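# Six arms hang a marquee roof on four post spikes

## Task

Using the scene frame (metres; facing angle in degrees measured counter-clockwise from +x), the arm feet sit on the tabletop at about: arm1 x=+0.29 y=+0.65 z=+0.72 facing -102; arm2 x=-0.22 y=+0.65 z=+0.72 facing -85; arm3 x=-0.31 y=-0.65 z=+0.72 facing +99; arm4 x=+0.24 y=-0.65 z=+0.72 facing +83; arm5 x=-0.70 y=-0.07 z=+0.72 facing +8; arm6 x=+0.70 y=+0.08 z=+0.72 facing +166. Put the marquee roof onto its four posts so that every post's spike has one corner ring pushed fully down onto it, with the roof's centre hanging loose. Finish by opening the grippers and pulling the arms away; the roof must stay in place with no robot holding it. Everything else on the table must stay where it was: any other object that gets shifted, left leaning or knocked over lowers the result.

## Robot and tools

Setup. Six identical i2rt Big YAM arms (arm1 to arm6), each with six joints, a two-finger gripper and a wrist camera, share one table. Two fixed room cameras, cam_high and cam_low, also watch. Everything is in one scene frame: origin on the floor, +z up; the tabletop is near z=0.72. The 'hand' point lies midway between the fingertips; the hand's z axis runs along the fingers and its y axis is the direction the fingers open and close. Reach is roughly 1.0 m from the joint1 axis. Now and then a loose object may get a brief external shove.

Joints (all absolute targets, radians, except the gripper in metres; tolerance for 'done' in brackets):
- joint1_rad -2.879 to 2.879 (±0.045): turns the whole arm about its foot, positive = counter-clockwise seen from above; 0 = the arm extends along the foot's facing direction.
- joint2_rad 0 to 3.141 (±0.14): shoulder; 0 has the upper arm lying back roughly level, larger values lift it and then carry it forward.
- joint3_rad 0 to 3.019 (±0.09): elbow; 0 is folded flat, larger values open it.
- joint4_rad -1.692 to 1.57 (±0.055): hand pitch, positive tilts fingertips up.
- joint5_rad -1.57 to 1.57 (±0.03): sideways hand swing, positive toward the arm's right.
- joint6_rad -2.094 to 2.094 (±0.035): hand roll, positive clockwise viewed from behind the hand.
- gripper_m 0 to 0.093 (±0.003): fingertip gap; each pad grips with about 50 to 62 N at most (weaker on some units).
With joint1 and joint6 at 0 and the hand level and pointing forward, the wrist camera sits above the hand looking toward the fingertips. Joints move at different speeds, so the hand can sweep a wide arc between postures.

Tools.
- execute_actions: argument actions is a list holding one action (or empty, which only reports). The action is an object keyed by arm name; each arm takes {"joints": {...}} with any subset of the seven keys above, as absolute targets, not offsets. All listed motions start at once and may finish at different times; one action runs at most 15 s. Optional cameras: list of camera names, or "all"/null/omitted for all, [] for none. Any unknown key, name or out-of-range number rejects the entire call and nothing moves. Result: each arm's state (joint_positions, joint torques, joint_status, on_its_own) plus images in the order shown by the 'pictures' line.
- wait: seconds 0 to 10; commands nothing, returns state and images.
- zoom_image: camera plus region [x0, y0, x1, y1] in pixels of that camera's latest full image, origin top-left, no larger than 504x504.
- finished_scene: scene number; ends the scene permanently after the last command is held, and reports success.

Reading results. joint_status says how each commanded joint ended. 'off_target': stopped short, may still be pushing. 'contact_stop' or 'time_out': the joint abandons its target and holds where it stopped, except that after time_out a joint can keep a target (or one clipped to within 0.375, 0.375, 0.113, 0.225, 0.075, 0.3 rad for joints 1 to 6) and keep pushing, moving on by itself if freed; on_its_own lists such joints and 'held at' means the held target, not the current position. To relieve pushing, command the joint its reported position. 'joint command not followed' (with a 'cause:' line) means a self/arm-collision check blocked that arm's joint targets; the gripper part still runs, and blocked joints show 'not_followed' and may be retried on later actions until given passable targets. An arm or joint left out of an action can still be driving toward its earlier target. A tiny change from the current position may not move a joint; a loaded joint that is holding sags. Torque readings are raw drive outputs with per-arm offset, scale and noise, nonzero even in free air, so they only loosely indicate contact.

Safety. Arms do not stop on contact; they keep pushing and can push hard. Two arms squeezing each other hard ends the run; hard impacts may too. The collision check can be late and ignores fingers, gripper housings and wrist cameras. Nothing reports arm-to-arm contact. Avoid drops, slips, slams and strong presses, and never knock a rigid object out of the work area (that is a failure; cloth, paper and film are exempt). Sustained load heats motors even while you think: at 85 °C a MOTOR HOT warning appears, at 100 °C the arm and gripper go limp and fall (OVER-TEMPERATURE FAULT; affected keys show limit_stop_at_motor_heat, then resend targets). Some heat carries over between scenes. Thinking time passes in simulation, with the robots holding their last commands; quicker robot motion is better.

Cameras. Wrist cameras are fisheye 616x616; cam_high and cam_low are 672x504 pinhole with radial distortion. Calibration uses OpenCV conventions: K in pixels, T_world_to_cam maps scene-frame points to the camera frame, pos_world is the camera position. Room cameras may be off by up to about 2.3 degrees and 9 mm in a scene; wrist-camera poses are derived from reported joints and inherit their errors. Results list any camera whose numbers changed.

Each tool is called after "Emit:" in YAML: its name, and indented under it one key for each argument.

## Session

Emit:
execute_actions:
  actions: []

Scene clock: 0.00 s.
Joint torques (N m, as the arm reports them, + toward a larger angle): no reading
Motor temperatures (°C, as the motors report them): arm1=[25 28 27 26 27 28] | arm2=[29 29 26 28 29 25] | arm3=[28 29 27 28 28 26] | arm4=[28 26 26 28 29 28] | arm5=[28 27 29 27 28 28] | arm6=[26 27 26 27 29 27]
arm1.joint_positions: joint1_rad=+0.255 joint2_rad=+0.413 joint3_rad=+0.540 joint4_rad=-1.243 joint5_rad=+0.210 joint6_rad=-0.407 gripper_m=+0.095
arm1.joint_status: not commanded
arm1.hand: x=+0.2534 y=+0.4628 z=+0.9118 quat_wxyz=(-0.036, -0.554, -0.795, +0.245) (m; scene frame)
arm2.joint_positions: joint1_rad=-0.366 joint2_rad=+0.512 joint3_rad=+0.389 joint4_rad=-1.012 joint5_rad=-0.242 joint6_rad=+0.312 gripper_m=+0.094
arm2.joint_status: not commanded
arm2.hand: x=-0.2445 y=+0.4412 z=+0.9356 quat_wxyz=(-0.237, -0.850, -0.467, +0.061) (m; scene frame)
arm3.joint_positions: joint1_rad=+0.104 joint2_rad=+0.353 joint3_rad=+0.660 joint4_rad=-1.409 joint5_rad=+0.306 joint6_rad=+0.512 gripper_m=+0.095
arm3.joint_status: not commanded
arm3.hand: x=-0.2985 y=-0.4817 z=+0.9742 quat_wxyz=(-0.221, +0.561, -0.781, -0.161) (m; scene frame)
arm4.joint_positions: joint1_rad=-0.193 joint2_rad=+0.465 joint3_rad=+0.487 joint4_rad=-1.108 joint5_rad=-0.162 joint6_rad=-0.542 gripper_m=+0.094
arm4.joint_status: not commanded
arm4.hand: x=+0.2716 y=-0.4408 z=+0.9550 quat_wxyz=(-0.188, +0.781, -0.571, -0.166) (m; scene frame)
arm5.joint_positions: joint1_rad=+0.402 joint2_rad=+0.403 joint3_rad=+0.603 joint4_rad=-1.301 joint5_rad=+0.088 joint6_rad=+0.242 gripper_m=+0.095
arm5.joint_status: not commanded
arm5.hand: x=-0.5363 y=+0.0158 z=+0.9494 quat_wxyz=(-0.234, +0.146, -0.960, -0.053) (m; scene frame)
arm6.joint_positions: joint1_rad=-0.293 joint2_rad=+0.487 joint3_rad=+0.463 joint4_rad=-1.041 joint5_rad=-0.302 joint6_rad=-0.185 gripper_m=+0.094
arm6.joint_status: not commanded
arm6.hand: x=+0.4882 y=+0.1450 z=+0.9274 quat_wxyz=(+0.047, +0.949, -0.127, -0.284) (m; scene frame)
pictures: arm1_cam_wrist, arm2_cam_wrist, arm3_cam_wrist, arm4_cam_wrist, arm5_cam_wrist, arm6_cam_wrist, cam_high, cam_low
Images, in order (width x height): arm1_cam_wrist 616x616, arm2_cam_wrist 616x616, arm3_cam_wrist 616x616, arm4_cam_wrist 616x616, arm5_cam_wrist 616x616, arm6_cam_wrist 616x616, cam_high 672x504, cam_low 672x504.

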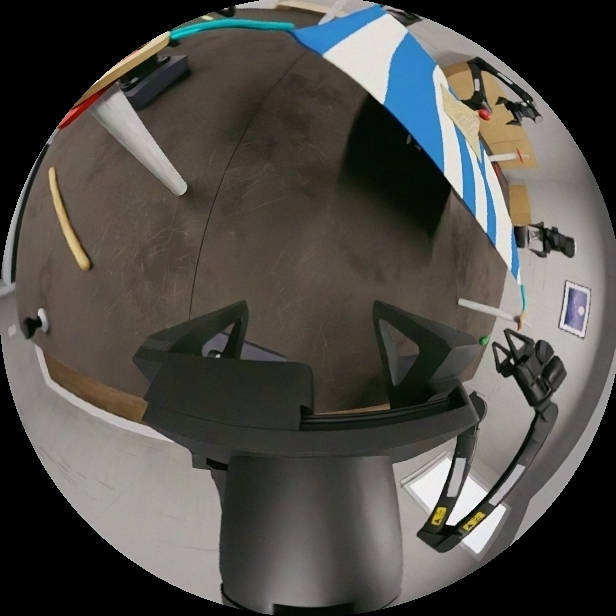

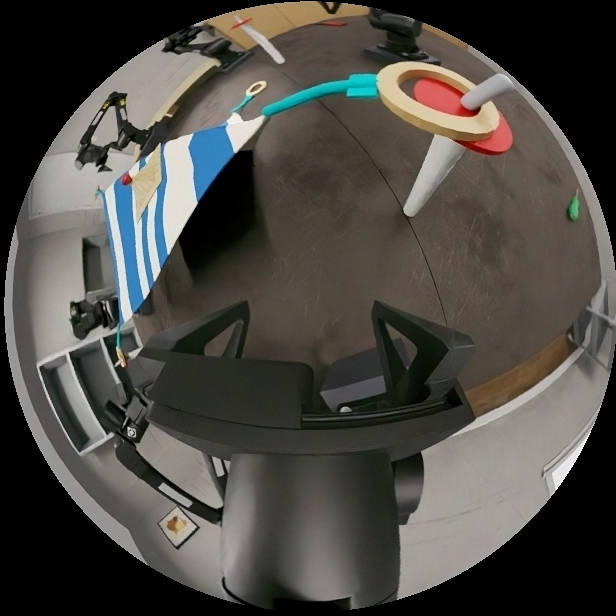

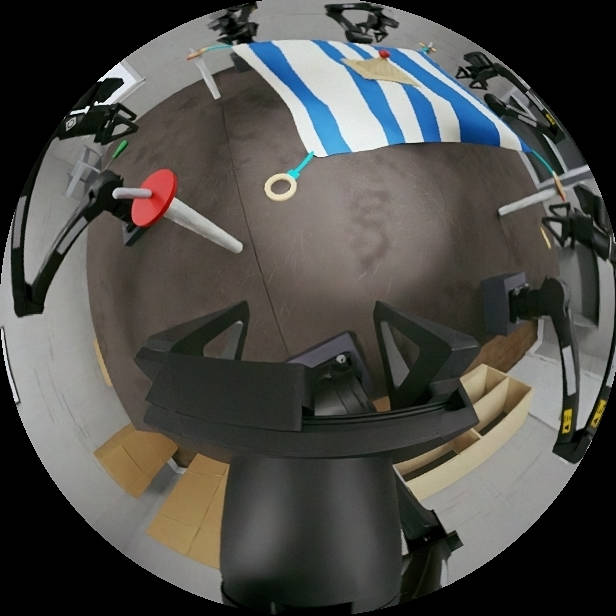

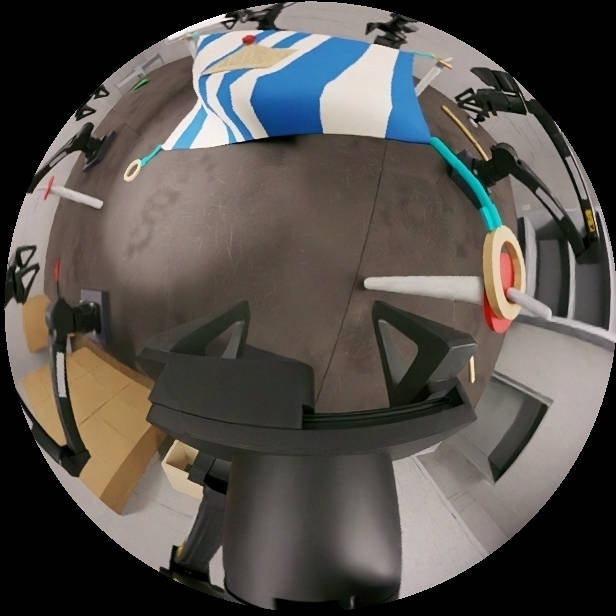

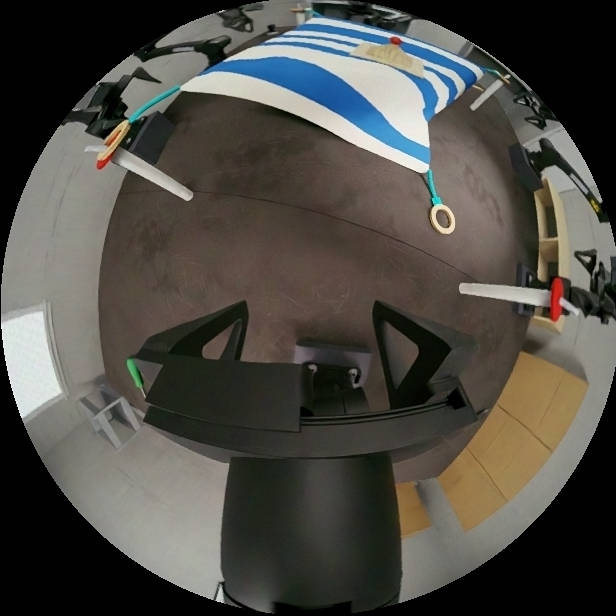

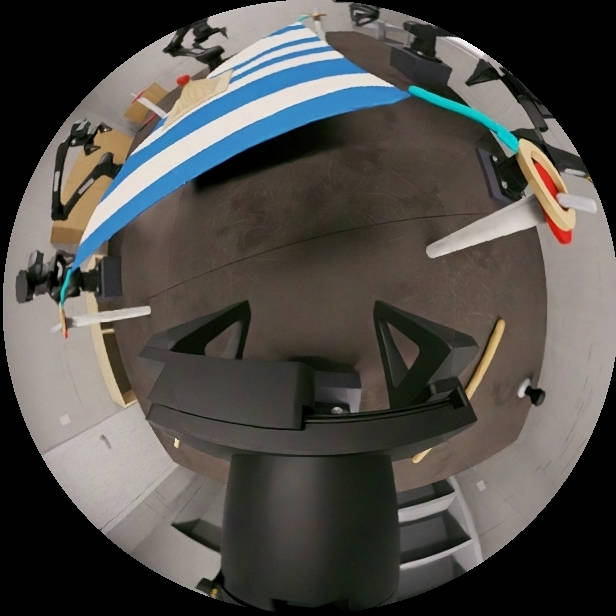

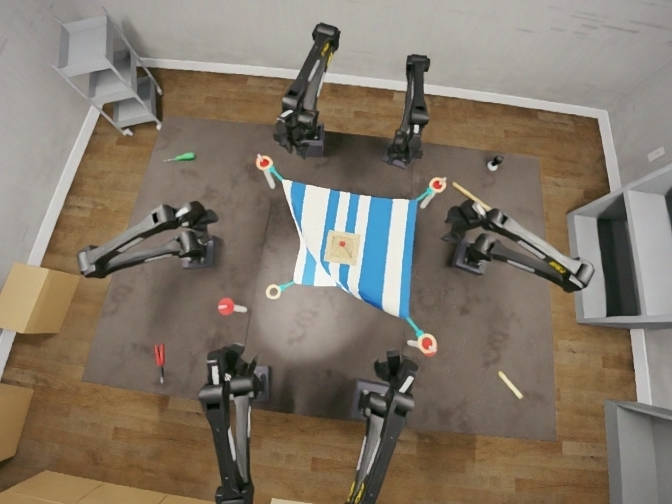

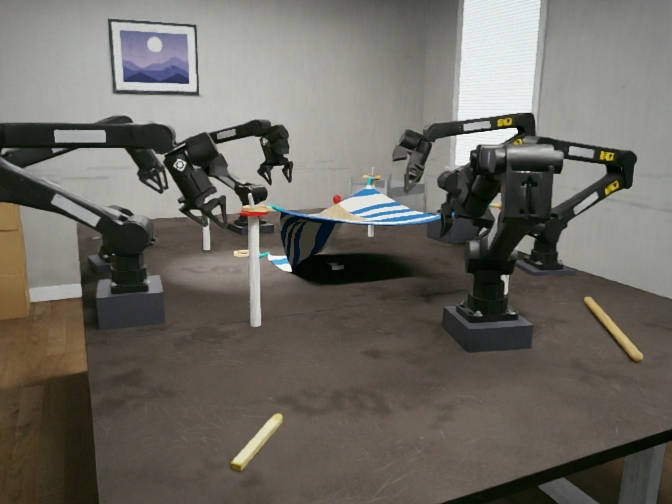

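Emit:
zoom_image:
  camera: "cam_high"
  region: [200,260,320,350]

Emit:
zoom_image:
  camera: "cam_low"
  region: [160,140,520,340]

Emit:
zoom_image:
  camera: "arm3_cam_wrist"
  region: [100,130,340,270]

Region (200, 260, 320, 350) of cam_high's 672x504 image, scaled by 4.200, with more detail than that image has; it fills the top 378 rows of this view, and the rest is white.

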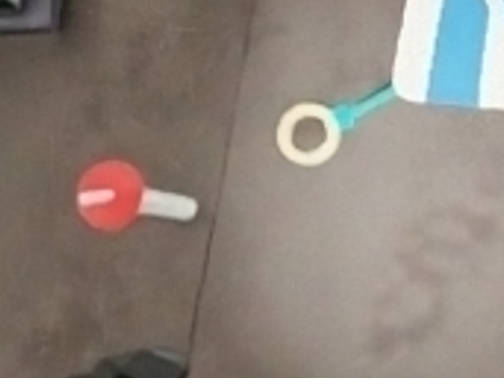

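Region (160, 140, 520, 340) of cam_low's 672x504 image, scaled by 1.400, with more detail than that image has.

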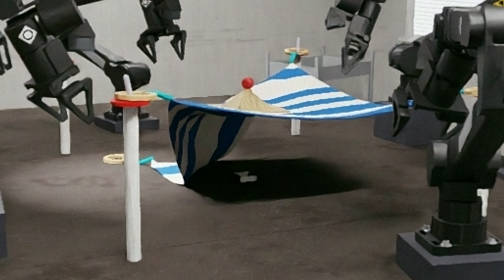

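Region (100, 130, 340, 270) of arm3_cam_wrist's 616x616 image, scaled by 2.100, with more detail than that image has; it fills the top 294 rows of this view, and the rest is white.

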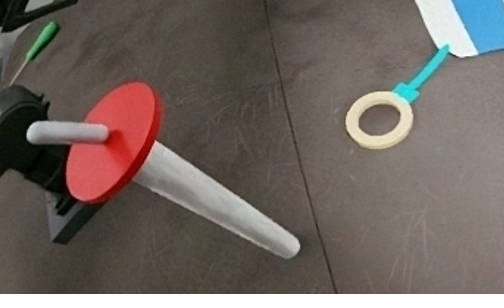

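Emit:
execute_actions:
  actions:
    - {"arm3":{"joints":{"joint1_rad":-0.19,"joint2_rad":1.1,"joint3_rad":1.0,"joint4_rad":-1.4,"joint5_rad":0,"joint6_rad":0}}}
  cameras: ["arm3_cam_wrist","cam_low","cam_high"]

Scene clock: 11.00 s.
Joint torques (N m, as the arm reports them, + toward a larger angle): arm1=[-0.14  0.38 12.14  1.26  0.23  0.01] | arm2=[ 2.39  2.42 13.7   1.73 -0.21  0.03] | arm3=[-0.34 -5.72  9.32  0.25  0.    0.04] | arm4=[-0.29  0.65 12.21  1.21 -0.15 -0.03] | arm5=[ 1.98  1.26 10.32  0.99 -0.03  0.02] | arm6=[-0.31  2.62 12.09  1.35 -0.25 -0.04]
Motor temperatures (°C, as the motors report them): arm1=[25 28 29 26 27 28] | arm2=[29 29 29 28 29 25] | arm3=[28 29 29 29 28 26] | arm4=[28 26 29 28 29 28] | arm5=[28 27 31 27 28 28] | arm6=[26 27 29 27 29 27]
arm1.joint_positions: joint1_rad=+0.255 joint2_rad=+0.413 joint3_rad=+0.540 joint4_rad=-1.243 joint5_rad=+0.210 joint6_rad=-0.407 gripper_m=+0.095
arm1.joint_status: not commanded
arm1.hand: x=+0.2534 y=+0.4628 z=+0.9118 quat_wxyz=(-0.036, -0.554, -0.795, +0.245) (m; scene frame)
arm2.joint_positions: joint1_rad=-0.366 joint2_rad=+0.512 joint3_rad=+0.389 joint4_rad=-1.012 joint5_rad=-0.242 joint6_rad=+0.312 gripper_m=+0.094
arm2.joint_status: not commanded
arm2.hand: x=-0.2445 y=+0.4412 z=+0.9356 quat_wxyz=(-0.237, -0.850, -0.467, +0.061) (m; scene frame)
arm3.joint_positions: joint1_rad=-0.185 joint2_rad=+1.101 joint3_rad=+0.977 joint4_rad=-1.408 joint5_rad=+0.004 joint6_rad=+0.008 gripper_m=+0.095
arm3.joint_status: all done
arm3.hand: x=-0.2988 y=-0.3520 z=+0.9523 quat_wxyz=(-0.012, +0.696, -0.718, -0.019) (m; scene frame)
arm4.joint_positions: joint1_rad=-0.193 joint2_rad=+0.465 joint3_rad=+0.487 joint4_rad=-1.108 joint5_rad=-0.162 joint6_rad=-0.542 gripper_m=+0.094
arm4.joint_status: not commanded
arm4.hand: x=+0.2716 y=-0.4408 z=+0.9550 quat_wxyz=(-0.188, +0.781, -0.571, -0.166) (m; scene frame)
arm5.joint_positions: joint1_rad=+0.402 joint2_rad=+0.403 joint3_rad=+0.603 joint4_rad=-1.301 joint5_rad=+0.088 joint6_rad=+0.242 gripper_m=+0.095
arm5.joint_status: not commanded
arm5.hand: x=-0.5363 y=+0.0158 z=+0.9494 quat_wxyz=(-0.234, +0.146, -0.960, -0.053) (m; scene frame)
arm6.joint_positions: joint1_rad=-0.293 joint2_rad=+0.487 joint3_rad=+0.463 joint4_rad=-1.041 joint5_rad=-0.302 joint6_rad=-0.185 gripper_m=+0.094
arm6.joint_status: not commanded
arm6.hand: x=+0.4882 y=+0.1450 z=+0.9274 quat_wxyz=(+0.047, +0.949, -0.127, -0.284) (m; scene frame)
pictures: arm3_cam_wrist, cam_high, cam_low
camera_calibration (this result's frames):
arm3_cam_wrist: T_world_to_cam=[[0.999417, -0.028814, -0.0183043, 0.301761], [-0.0145568, -0.844747, 0.534968, -0.801728], [-0.0308771, -0.53439, -0.844674, 0.728954], [0, 0, 0, 1]] pos_world=[-0.290748, -0.279017, 1.05015]
Images, in order (width x height): arm3_cam_wrist 616x616, cam_high 672x504, cam_low 672x504.

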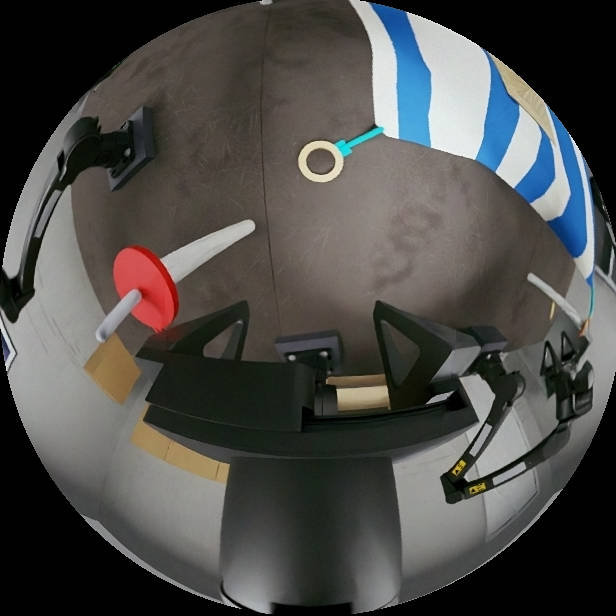

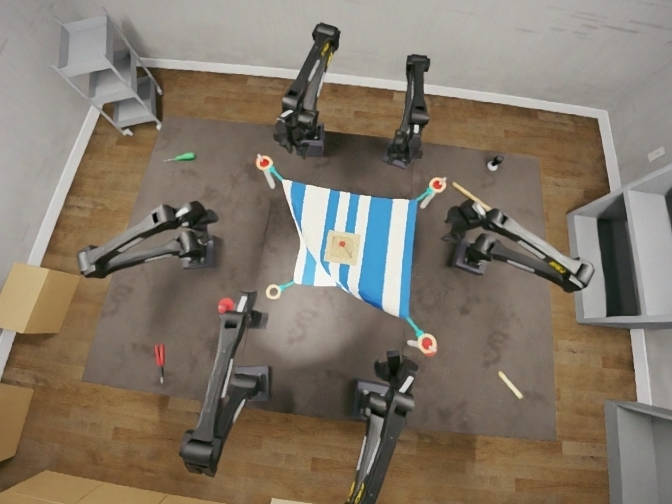

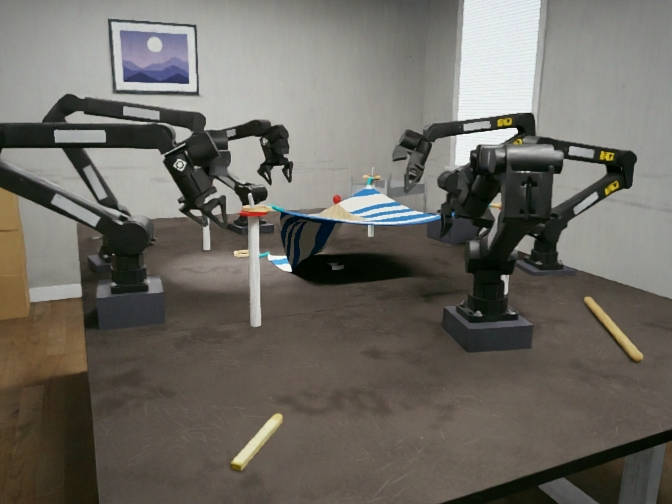

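Emit:
execute_actions:
  actions:
    - {"arm3":{"joints":{"joint1_rad":-0.235,"joint2_rad":1.586,"joint3_rad":1.06,"joint4_rad":-1.03,"joint6_rad":1.07}}}
  cameras: ["arm3_cam_wrist","cam_low","arm5_cam_wrist"]

Scene clock: 17.13 s.
Joint torques (N m, as the arm reports them, + toward a larger angle): arm1=[-0.57  1.06 12.13  1.27  0.19  0.02] | arm2=[ 2.34  2.47 13.72  1.74 -0.2   0.03] | arm3=[ -0.13 -12.83   8.43   0.31   0.11   0.2 ] | arm4=[-0.3   0.65 12.21  1.22 -0.15 -0.02] | arm5=[ 1.91  1.25 10.31  0.98 -0.03  0.02] | arm6=[ 0.11  3.18 12.08  1.37 -0.24 -0.06]
Motor temperatures (°C, as the motors report them): arm1=[25 28 30 26 27 28] | arm2=[29 29 30 28 29 25] | arm3=[28 29 30 29 28 26] | arm4=[28 26 30 28 29 28] | arm5=[28 27 32 27 28 28] | arm6=[26 27 30 27 29 27]
arm1.joint_positions: joint1_rad=+0.255 joint2_rad=+0.413 joint3_rad=+0.540 joint4_rad=-1.243 joint5_rad=+0.210 joint6_rad=-0.407 gripper_m=+0.095
arm1.joint_status: not commanded
arm1.hand: x=+0.2534 y=+0.4628 z=+0.9118 quat_wxyz=(-0.036, -0.554, -0.795, +0.245) (m; scene frame)
arm2.joint_positions: joint1_rad=-0.366 joint2_rad=+0.512 joint3_rad=+0.389 joint4_rad=-1.012 joint5_rad=-0.242 joint6_rad=+0.312 gripper_m=+0.094
arm2.joint_status: not commanded
arm2.hand: x=-0.2445 y=+0.4412 z=+0.9356 quat_wxyz=(-0.237, -0.850, -0.467, +0.061) (m; scene frame)
arm3.joint_positions: joint1_rad=-0.231 joint2_rad=+1.589 joint3_rad=+1.029 joint4_rad=-1.044 joint5_rad=+0.003 joint6_rad=+1.062 gripper_m=+0.095
arm3.joint_status: all done
arm3.hand: x=-0.2793 y=-0.2393 z=+0.8063 quat_wxyz=(+0.010, +0.218, -0.976, +0.012) (m; scene frame)
arm4.joint_positions: joint1_rad=-0.193 joint2_rad=+0.465 joint3_rad=+0.487 joint4_rad=-1.108 joint5_rad=-0.162 joint6_rad=-0.542 gripper_m=+0.094
arm4.joint_status: not commanded
arm4.hand: x=+0.2716 y=-0.4408 z=+0.9550 quat_wxyz=(-0.188, +0.781, -0.571, -0.166) (m; scene frame)
arm5.joint_positions: joint1_rad=+0.402 joint2_rad=+0.403 joint3_rad=+0.603 joint4_rad=-1.301 joint5_rad=+0.088 joint6_rad=+0.242 gripper_m=+0.095
arm5.joint_status: not commanded
arm5.hand: x=-0.5363 y=+0.0158 z=+0.9494 quat_wxyz=(-0.234, +0.146, -0.960, -0.053) (m; scene frame)
arm6.joint_positions: joint1_rad=-0.293 joint2_rad=+0.487 joint3_rad=+0.463 joint4_rad=-1.041 joint5_rad=-0.302 joint6_rad=-0.185 gripper_m=+0.094
arm6.joint_status: not commanded
arm6.hand: x=+0.4882 y=+0.1450 z=+0.9274 quat_wxyz=(+0.047, +0.949, -0.127, -0.284) (m; scene frame)
pictures: arm3_cam_wrist, arm5_cam_wrist, cam_low
camera_calibration (this result's frames):
arm3_cam_wrist: T_world_to_cam=[[0.427315, -0.904031, 0.0114204, -0.110376], [-0.732454, -0.338754, 0.590556, -0.752388], [-0.530012, -0.260718, -0.806916, 0.562072], [0, 0, 0, 1]] pos_world=[-0.206019, -0.208115, 0.899133]
Images, in order (width x height): arm3_cam_wrist 616x616, arm5_cam_wrist 616x616, cam_low 672x504.

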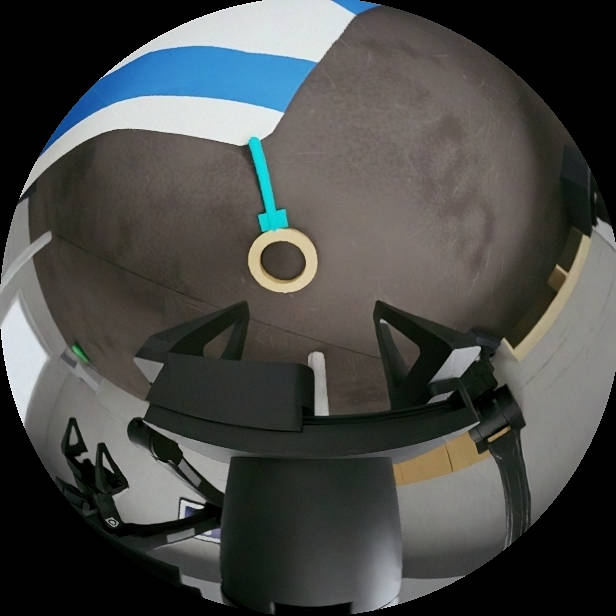

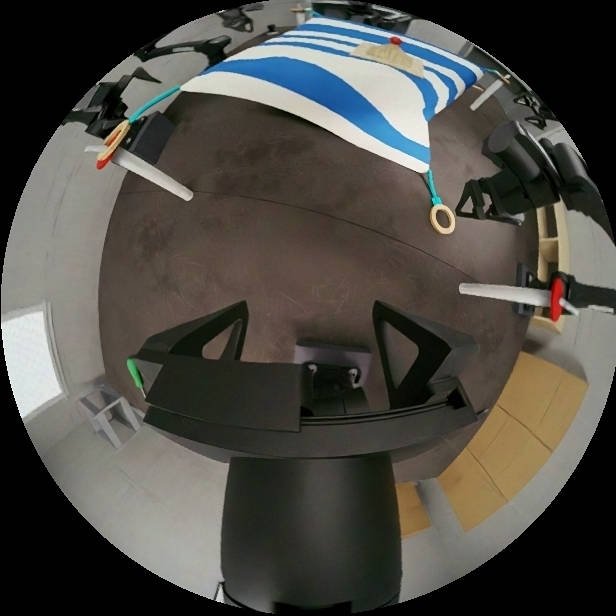

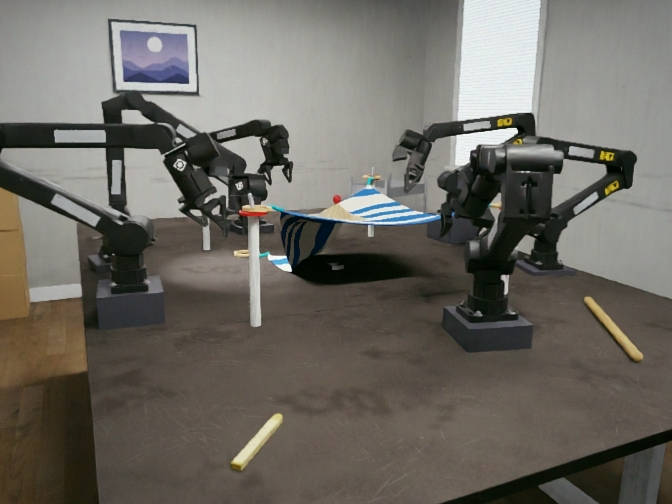

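Emit:
execute_actions:
  actions:
    - {"arm3":{"joints":{"joint2_rad":1.70,"joint3_rad":1.03,"joint4_rad":-0.85,"joint6_rad":0.88}}}
  cameras: ["arm3_cam_wrist","arm5_cam_wrist"]

Scene clock: 21.10 s.
Joint torques (N m, as the arm reports them, + toward a larger angle): arm1=[-0.05  0.56 12.14  1.24  0.22 -0.04] | arm2=[ 2.42  2.4  13.72  1.75 -0.19  0.03] | arm3=[ -0.09 -13.57   6.01   0.53   0.1    0.04] | arm4=[-0.29  0.65 12.2   1.22 -0.15 -0.03] | arm5=[ 1.97  1.31 10.3   0.99 -0.03  0.03] | arm6=[-0.2   2.86 12.06  1.35 -0.25 -0.04]
Motor temperatures (°C, as the motors report them): arm1=[25 28 30 26 27 28] | arm2=[29 29 31 28 29 25] | arm3=[28 29 30 29 28 26] | arm4=[28 26 30 28 29 28] | arm5=[28 27 32 27 28 28] | arm6=[26 27 31 27 29 27]
arm1.joint_positions: joint1_rad=+0.255 joint2_rad=+0.413 joint3_rad=+0.540 joint4_rad=-1.243 joint5_rad=+0.210 joint6_rad=-0.407 gripper_m=+0.095
arm1.joint_status: not commanded
arm1.hand: x=+0.2534 y=+0.4628 z=+0.9118 quat_wxyz=(-0.036, -0.554, -0.795, +0.245) (m; scene frame)
arm2.joint_positions: joint1_rad=-0.366 joint2_rad=+0.512 joint3_rad=+0.389 joint4_rad=-1.012 joint5_rad=-0.242 joint6_rad=+0.312 gripper_m=+0.094
arm2.joint_status: not commanded
arm2.hand: x=-0.2445 y=+0.4412 z=+0.9356 quat_wxyz=(-0.237, -0.850, -0.467, +0.061) (m; scene frame)
arm3.joint_positions: joint1_rad=-0.231 joint2_rad=+1.695 joint3_rad=+1.029 joint4_rad=-0.866 joint5_rad=+0.003 joint6_rad=+0.888 gripper_m=+0.095
arm3.joint_status: all done
arm3.hand: x=-0.2775 y=-0.2052 z=+0.7632 quat_wxyz=(-0.002, +0.301, -0.953, -0.022) (m; scene frame)
arm4.joint_positions: joint1_rad=-0.193 joint2_rad=+0.465 joint3_rad=+0.487 joint4_rad=-1.108 joint5_rad=-0.162 joint6_rad=-0.542 gripper_m=+0.094
arm4.joint_status: not commanded
arm4.hand: x=+0.2716 y=-0.4408 z=+0.9550 quat_wxyz=(-0.188, +0.781, -0.571, -0.166) (m; scene frame)
arm5.joint_positions: joint1_rad=+0.402 joint2_rad=+0.403 joint3_rad=+0.603 joint4_rad=-1.301 joint5_rad=+0.088 joint6_rad=+0.242 gripper_m=+0.095
arm5.joint_status: not commanded
arm5.hand: x=-0.5363 y=+0.0158 z=+0.9494 quat_wxyz=(-0.234, +0.146, -0.960, -0.053) (m; scene frame)
arm6.joint_positions: joint1_rad=-0.293 joint2_rad=+0.487 joint3_rad=+0.463 joint4_rad=-1.041 joint5_rad=-0.302 joint6_rad=-0.185 gripper_m=+0.094
arm6.joint_status: not commanded
arm6.hand: x=+0.4882 y=+0.1450 z=+0.9274 quat_wxyz=(+0.047, +0.949, -0.127, -0.284) (m; scene frame)
pictures: arm3_cam_wrist, arm5_cam_wrist
camera_calibration (this result's frames):
arm3_cam_wrist: T_world_to_cam=[[0.576554, -0.815615, -0.0485527, 0.0255156], [-0.663249, -0.501895, 0.55516, -0.701346], [-0.477165, -0.287877, -0.830325, 0.564048], [0, 0, 0, 1]] pos_world=[-0.210734, -0.168814, 0.858941]
Images, in order (width x height): arm3_cam_wrist 616x616, arm5_cam_wrist 616x616.

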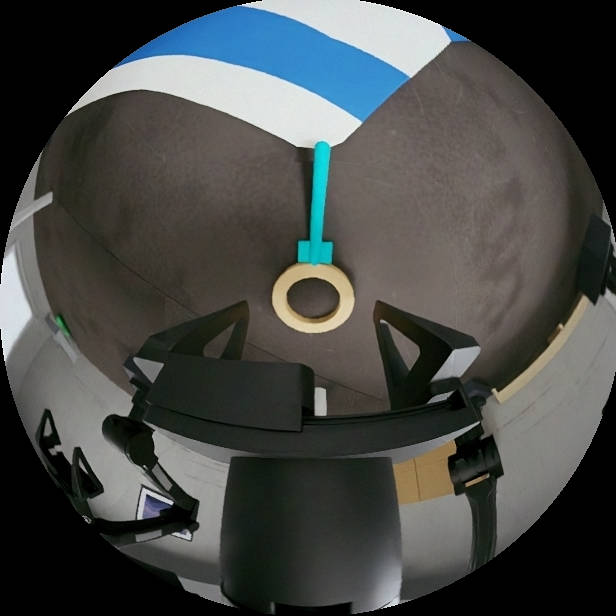

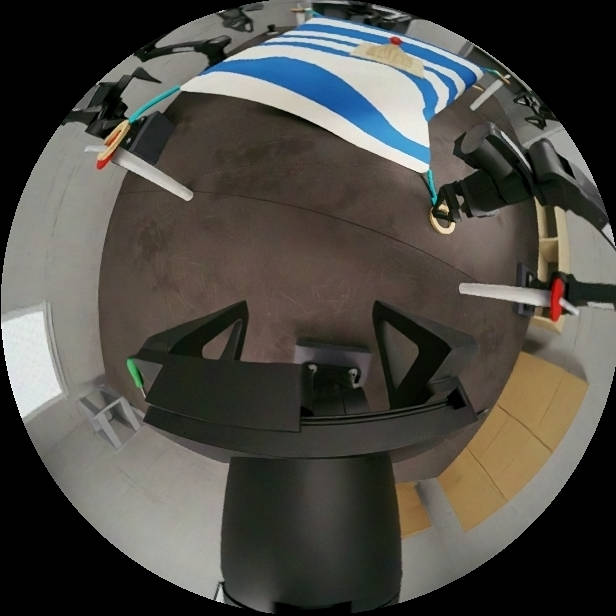

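Emit:
execute_actions:
  actions:
    - {"arm3":{"joints":{"joint1_rad":-0.215,"joint2_rad":1.753,"joint3_rad":0.995,"joint4_rad":-0.805}}}
  cameras: ["arm3_cam_wrist","arm5_cam_wrist"]

Scene clock: 23.47 s.
Joint torques (N m, as the arm reports them, + toward a larger angle): arm1=[-0.22  0.73 11.91  1.16  0.21  0.02] | arm2=[ 2.21  2.47 13.68  1.75 -0.2   0.03] | arm3=[  0.81 -12.62   5.39   0.47   0.1    0.05] | arm4=[-0.29  0.62 12.21  1.22 -0.15 -0.02] | arm5=[ 2.02  1.26 10.3   0.99 -0.02  0.02] | arm6=[-0.53  2.72 12.07  1.31 -0.24 -0.04]
Motor temperatures (°C, as the motors report them): arm1=[25 28 30 26 27 28] | arm2=[29 29 31 28 29 25] | arm3=[28 29 30 29 28 26] | arm4=[28 26 30 28 29 28] | arm5=[28 27 33 27 28 28] | arm6=[26 27 31 27 29 27]
arm1.joint_positions: joint1_rad=+0.255 joint2_rad=+0.413 joint3_rad=+0.540 joint4_rad=-1.243 joint5_rad=+0.210 joint6_rad=-0.407 gripper_m=+0.095
arm1.joint_status: not commanded
arm1.hand: x=+0.2534 y=+0.4628 z=+0.9118 quat_wxyz=(-0.036, -0.554, -0.795, +0.245) (m; scene frame)
arm2.joint_positions: joint1_rad=-0.366 joint2_rad=+0.512 joint3_rad=+0.389 joint4_rad=-1.012 joint5_rad=-0.242 joint6_rad=+0.312 gripper_m=+0.094
arm2.joint_status: not commanded
arm2.hand: x=-0.2445 y=+0.4412 z=+0.9356 quat_wxyz=(-0.237, -0.850, -0.467, +0.061) (m; scene frame)
arm3.joint_positions: joint1_rad=-0.223 joint2_rad=+1.737 joint3_rad=+0.998 joint4_rad=-0.821 joint5_rad=+0.003 joint6_rad=+0.888 gripper_m=+0.095
arm3.joint_status: all done
arm3.hand: x=-0.2822 y=-0.2146 z=+0.7366 quat_wxyz=(+0.003, +0.306, -0.952, -0.009) (m; scene frame)
arm4.joint_positions: joint1_rad=-0.193 joint2_rad=+0.465 joint3_rad=+0.487 joint4_rad=-1.108 joint5_rad=-0.162 joint6_rad=-0.542 gripper_m=+0.094
arm4.joint_status: not commanded
arm4.hand: x=+0.2716 y=-0.4408 z=+0.9550 quat_wxyz=(-0.188, +0.781, -0.571, -0.166) (m; scene frame)
arm5.joint_positions: joint1_rad=+0.402 joint2_rad=+0.403 joint3_rad=+0.603 joint4_rad=-1.301 joint5_rad=+0.088 joint6_rad=+0.242 gripper_m=+0.095
arm5.joint_status: not commanded
arm5.hand: x=-0.5363 y=+0.0158 z=+0.9494 quat_wxyz=(-0.234, +0.146, -0.960, -0.053) (m; scene frame)
arm6.joint_positions: joint1_rad=-0.293 joint2_rad=+0.487 joint3_rad=+0.463 joint4_rad=-1.041 joint5_rad=-0.302 joint6_rad=-0.185 gripper_m=+0.094
arm6.joint_status: not commanded
arm6.hand: x=+0.4882 y=+0.1450 z=+0.9274 quat_wxyz=(+0.047, +0.949, -0.127, -0.284) (m; scene frame)
pictures: arm3_cam_wrist, arm5_cam_wrist
camera_calibration (this result's frames):
arm3_cam_wrist: T_world_to_cam=[[0.583956, -0.811333, -0.0270816, 0.00653125], [-0.657684, -0.492396, 0.570086, -0.701789], [-0.475864, -0.315094, -0.821139, 0.524807], [0, 0, 0, 1]] pos_world=[-0.215632, -0.174896, 0.831197]
Images, in order (width x height): arm3_cam_wrist 616x616, arm5_cam_wrist 616x616.

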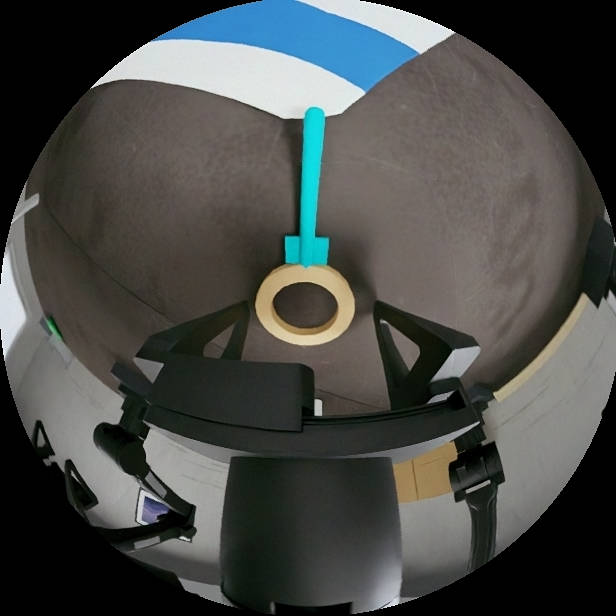

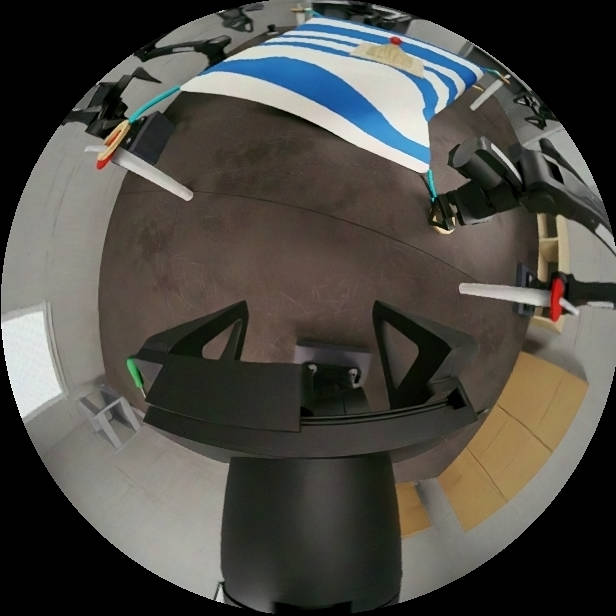

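Emit:
execute_actions:
  actions:
    - {"arm3":{"joints":{"joint1_rad":-0.24,"joint2_rad":1.78,"joint4_rad":-0.77}}}
  cameras: ["arm3_cam_wrist"]

Emit:
execute_actions:
  actions:
    - {"arm3":{"joints":{"gripper_m":0.05}}}
  cameras: ["arm3_cam_wrist"]

Scene clock: 27.03 s.
Joint torques (N m, as the arm reports them, + toward a larger angle): arm1=[-0.16  1.29 12.14  1.14  0.17 -0.02] | arm2=[ 2.44  2.37 13.73  1.76 -0.19  0.03] | arm3=[ -0.8  -10.76   5.33   0.95   0.12   0.05] | arm4=[-0.33  0.68 12.21  1.22 -0.15 -0.03] | arm5=[ 1.98  1.34 10.31  1.   -0.03  0.02] | arm6=[-0.3   3.17 12.08  1.31 -0.24 -0.05]
Motor temperatures (°C, as the motors report them): arm1=[25 28 31 26 27 28] | arm2=[29 29 32 28 29 25] | arm3=[28 29 30 29 28 26] | arm4=[28 26 31 28 29 28] | arm5=[28 27 33 27 28 28] | arm6=[26 27 32 27 29 27]
arm1.joint_positions: joint1_rad=+0.255 joint2_rad=+0.413 joint3_rad=+0.540 joint4_rad=-1.243 joint5_rad=+0.210 joint6_rad=-0.407 gripper_m=+0.095
arm1.joint_status: not commanded
arm1.hand: x=+0.2534 y=+0.4628 z=+0.9118 quat_wxyz=(-0.036, -0.554, -0.795, +0.245) (m; scene frame)
arm2.joint_positions: joint1_rad=-0.366 joint2_rad=+0.512 joint3_rad=+0.389 joint4_rad=-1.012 joint5_rad=-0.242 joint6_rad=+0.312 gripper_m=+0.094
arm2.joint_status: not commanded
arm2.hand: x=-0.2445 y=+0.4412 z=+0.9356 quat_wxyz=(-0.237, -0.850, -0.467, +0.061) (m; scene frame)
arm3.joint_positions: joint1_rad=-0.226 joint2_rad=+1.742 joint3_rad=+0.998 joint4_rad=-0.798 joint5_rad=+0.002 joint6_rad=+0.888 gripper_m=+0.095
arm3.joint_status: all done
arm3.hand: x=-0.2806 y=-0.2097 z=+0.7343 quat_wxyz=(+0.000, +0.304, -0.953, -0.018) (m; scene frame)
arm4.joint_positions: joint1_rad=-0.193 joint2_rad=+0.465 joint3_rad=+0.487 joint4_rad=-1.108 joint5_rad=-0.162 joint6_rad=-0.542 gripper_m=+0.094
arm4.joint_status: not commanded
arm4.hand: x=+0.2716 y=-0.4408 z=+0.9550 quat_wxyz=(-0.188, +0.781, -0.571, -0.166) (m; scene frame)
arm5.joint_positions: joint1_rad=+0.402 joint2_rad=+0.403 joint3_rad=+0.603 joint4_rad=-1.301 joint5_rad=+0.088 joint6_rad=+0.242 gripper_m=+0.095
arm5.joint_status: not commanded
arm5.hand: x=-0.5363 y=+0.0158 z=+0.9494 quat_wxyz=(-0.234, +0.146, -0.960, -0.053) (m; scene frame)
arm6.joint_positions: joint1_rad=-0.293 joint2_rad=+0.487 joint3_rad=+0.463 joint4_rad=-1.041 joint5_rad=-0.302 joint6_rad=-0.185 gripper_m=+0.094
arm6.joint_status: not commanded
arm6.hand: x=+0.4882 y=+0.1450 z=+0.9274 quat_wxyz=(+0.047, +0.949, -0.127, -0.284) (m; scene frame)
pictures: arm3_cam_wrist
camera_calibration (this result's frames):
arm3_cam_wrist: T_world_to_cam=[[0.58098, -0.812867, -0.0413495, 0.0187787], [-0.659474, -0.499904, 0.561417, -0.692786], [-0.477028, -0.298903, -0.826499, 0.53222], [0, 0, 0, 1]] pos_world=[-0.213901, -0.17198, 0.829598]
Images, in order (width x height): arm3_cam_wrist 616x616.

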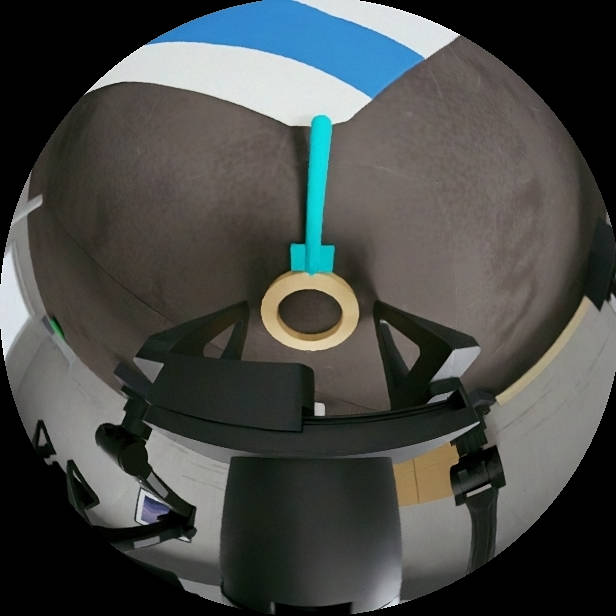

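Scene clock: 27.63 s.
Joint torques (N m, as the arm reports them, + toward a larger angle): arm1=[-0.14  0.94 12.08  1.24  0.18 -0.01] | arm2=[ 2.34  2.46 13.71  1.79 -0.2   0.02] | arm3=[ -0.36 -10.83   5.33   0.83   0.1    0.05] | arm4=[-0.28  0.66 12.2   1.22 -0.15 -0.02] | arm5=[ 2.01  1.41 10.34  1.   -0.03  0.03] | arm6=[-0.04  2.68 12.08  1.37 -0.26 -0.05]
Motor temperatures (°C, as the motors report them): arm1=[25 28 31 26 27 28] | arm2=[29 29 32 28 29 25] | arm3=[28 29 30 29 28 26] | arm4=[28 26 31 28 29 28] | arm5=[28 27 33 27 28 28] | arm6=[26 27 32 27 29 27]
arm1.joint_positions: joint1_rad=+0.255 joint2_rad=+0.413 joint3_rad=+0.540 joint4_rad=-1.243 joint5_rad=+0.210 joint6_rad=-0.407 gripper_m=+0.095
arm1.joint_status: not commanded
arm1.hand: x=+0.2534 y=+0.4628 z=+0.9118 quat_wxyz=(-0.036, -0.554, -0.795, +0.245) (m; scene frame)
arm2.joint_positions: joint1_rad=-0.366 joint2_rad=+0.512 joint3_rad=+0.389 joint4_rad=-1.012 joint5_rad=-0.242 joint6_rad=+0.312 gripper_m=+0.094
arm2.joint_status: not commanded
arm2.hand: x=-0.2445 y=+0.4412 z=+0.9356 quat_wxyz=(-0.237, -0.850, -0.467, +0.061) (m; scene frame)
arm3.joint_positions: joint1_rad=-0.233 joint2_rad=+1.742 joint3_rad=+0.998 joint4_rad=-0.794 joint5_rad=+0.003 joint6_rad=+0.888 gripper_m=+0.067
arm3.joint_status: gripper_m off_target (ended at +0.067, target +0.050)
arm3.hand: x=-0.2774 y=-0.2091 z=+0.7343 quat_wxyz=(-0.001, +0.301, -0.954, -0.019) (m; scene frame)
arm4.joint_positions: joint1_rad=-0.193 joint2_rad=+0.465 joint3_rad=+0.487 joint4_rad=-1.108 joint5_rad=-0.162 joint6_rad=-0.542 gripper_m=+0.094
arm4.joint_status: not commanded
arm4.hand: x=+0.2716 y=-0.4408 z=+0.9550 quat_wxyz=(-0.188, +0.781, -0.571, -0.166) (m; scene frame)
arm5.joint_positions: joint1_rad=+0.402 joint2_rad=+0.403 joint3_rad=+0.603 joint4_rad=-1.301 joint5_rad=+0.088 joint6_rad=+0.242 gripper_m=+0.095
arm5.joint_status: not commanded
arm5.hand: x=-0.5363 y=+0.0158 z=+0.9494 quat_wxyz=(-0.234, +0.146, -0.960, -0.053) (m; scene frame)
arm6.joint_positions: joint1_rad=-0.293 joint2_rad=+0.487 joint3_rad=+0.463 joint4_rad=-1.041 joint5_rad=-0.302 joint6_rad=-0.185 gripper_m=+0.094
arm6.joint_status: not commanded
arm6.hand: x=+0.4882 y=+0.1450 z=+0.9274 quat_wxyz=(+0.047, +0.949, -0.127, -0.284) (m; scene frame)
pictures: arm3_cam_wrist
camera_calibration (this result's frames):
arm3_cam_wrist: T_world_to_cam=[[0.575363, -0.816742, -0.043463, 0.0165976], [-0.663472, -0.497146, 0.559152, -0.689216], [-0.47829, -0.292879, -0.827925, 0.53588], [0, 0, 0, 1]] pos_world=[-0.210519, -0.172137, 0.829766]
Images, in order (width x height): arm3_cam_wrist 616x616.

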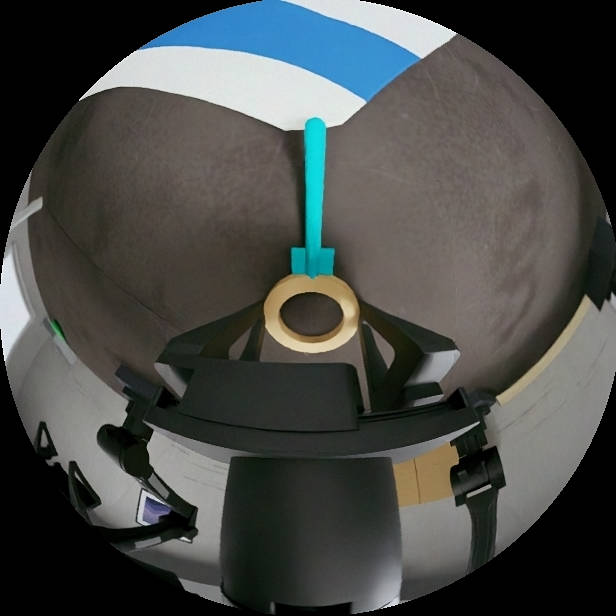

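Emit:
execute_actions:
  actions:
    - {"arm3":{"joints":{"joint1_rad":-0.17,"joint2_rad":1.42,"joint3_rad":1.50,"joint4_rad":-1.615}}}
  cameras: ["arm3_cam_wrist","cam_low","arm5_cam_wrist"]

Scene clock: 30.90 s.
Joint torques (N m, as the arm reports them, + toward a larger angle): arm1=[-0.41  0.73 12.12  1.16  0.21 -0.02] | arm2=[ 2.27  2.45 13.71  1.74 -0.2   0.02] | arm3=[ -0.12 -10.96   8.41  -0.68   0.13   0.05] | arm4=[-0.28  0.69 12.21  1.22 -0.15 -0.02] | arm5=[ 2.06  1.28 10.3   0.99 -0.03  0.02] | arm6=[-0.07  2.66 12.16  1.28 -0.24 -0.05]
Motor temperatures (°C, as the motors report them): arm1=[25 28 31 26 27 28] | arm2=[29 29 32 28 29 25] | arm3=[28 29 30 29 28 26] | arm4=[28 26 31 28 29 28] | arm5=[28 27 33 27 28 28] | arm6=[26 27 32 27 29 27]
arm1.joint_positions: joint1_rad=+0.255 joint2_rad=+0.413 joint3_rad=+0.540 joint4_rad=-1.243 joint5_rad=+0.210 joint6_rad=-0.407 gripper_m=+0.095
arm1.joint_status: not commanded
arm1.hand: x=+0.2534 y=+0.4628 z=+0.9118 quat_wxyz=(-0.036, -0.554, -0.795, +0.245) (m; scene frame)
arm2.joint_positions: joint1_rad=-0.366 joint2_rad=+0.512 joint3_rad=+0.389 joint4_rad=-1.012 joint5_rad=-0.242 joint6_rad=+0.312 gripper_m=+0.094
arm2.joint_status: not commanded
arm2.hand: x=-0.2445 y=+0.4412 z=+0.9356 quat_wxyz=(-0.237, -0.850, -0.467, +0.061) (m; scene frame)
arm3.joint_positions: joint1_rad=-0.167 joint2_rad=+1.413 joint3_rad=+1.492 joint4_rad=-1.600 joint5_rad=+0.002 joint6_rad=+0.887 gripper_m=+0.067
arm3.joint_status: all done
arm3.hand: x=-0.3023 y=-0.2293 z=+1.0469 quat_wxyz=(-0.003, +0.332, -0.943, -0.028) (m; scene frame)
arm4.joint_positions: joint1_rad=-0.193 joint2_rad=+0.465 joint3_rad=+0.487 joint4_rad=-1.108 joint5_rad=-0.162 joint6_rad=-0.542 gripper_m=+0.094
arm4.joint_status: not commanded
arm4.hand: x=+0.2716 y=-0.4408 z=+0.9550 quat_wxyz=(-0.188, +0.781, -0.571, -0.166) (m; scene frame)
arm5.joint_positions: joint1_rad=+0.402 joint2_rad=+0.403 joint3_rad=+0.603 joint4_rad=-1.301 joint5_rad=+0.088 joint6_rad=+0.242 gripper_m=+0.095
arm5.joint_status: not commanded
arm5.hand: x=-0.5363 y=+0.0158 z=+0.9494 quat_wxyz=(-0.234, +0.146, -0.960, -0.053) (m; scene frame)
arm6.joint_positions: joint1_rad=-0.293 joint2_rad=+0.487 joint3_rad=+0.463 joint4_rad=-1.041 joint5_rad=-0.302 joint6_rad=-0.185 gripper_m=+0.094
arm6.joint_status: not commanded
arm6.hand: x=+0.4882 y=+0.1450 z=+0.9274 quat_wxyz=(+0.047, +0.949, -0.127, -0.284) (m; scene frame)
pictures: arm3_cam_wrist, arm5_cam_wrist, cam_low
camera_calibration (this result's frames):
arm3_cam_wrist: T_world_to_cam=[[0.628373, -0.775746, -0.0580213, 0.0686764], [-0.628793, -0.550417, 0.549236, -0.881922], [-0.458003, -0.308641, -0.833651, 0.785367], [0, 0, 0, 1]] pos_world=[-0.238, -0.189753, 1.14309]
Images, in order (width x height): arm3_cam_wrist 616x616, arm5_cam_wrist 616x616, cam_low 672x504.

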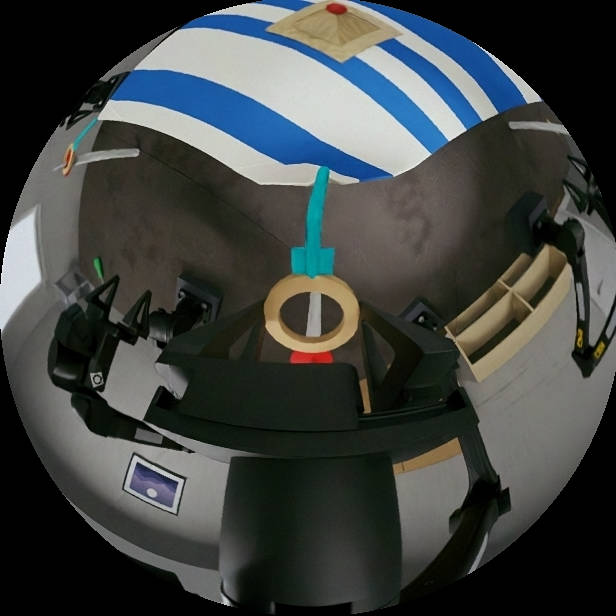

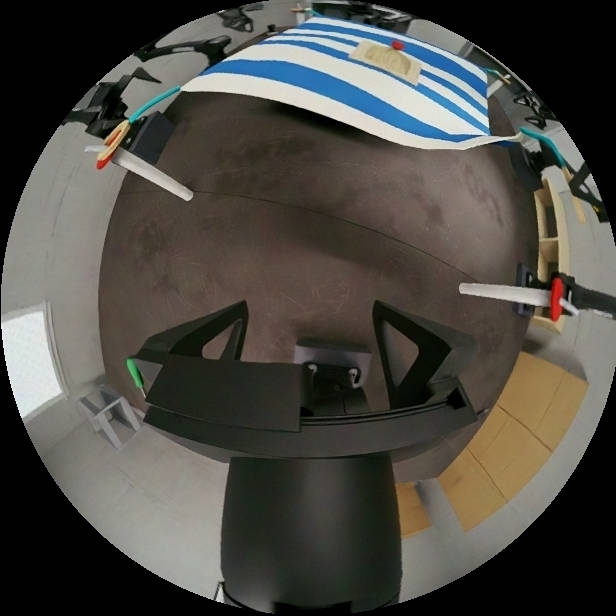

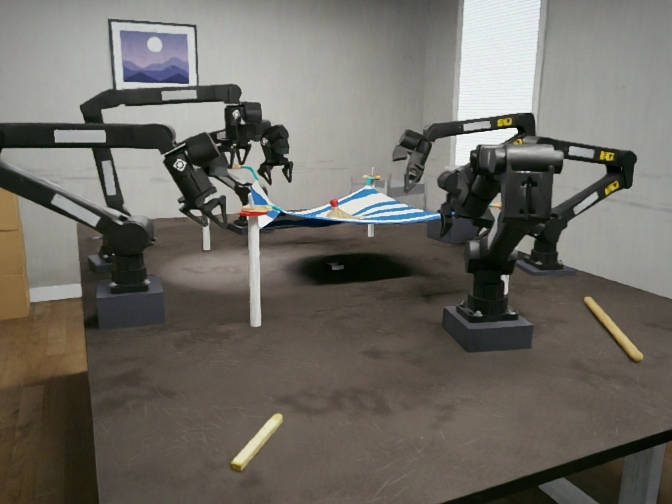

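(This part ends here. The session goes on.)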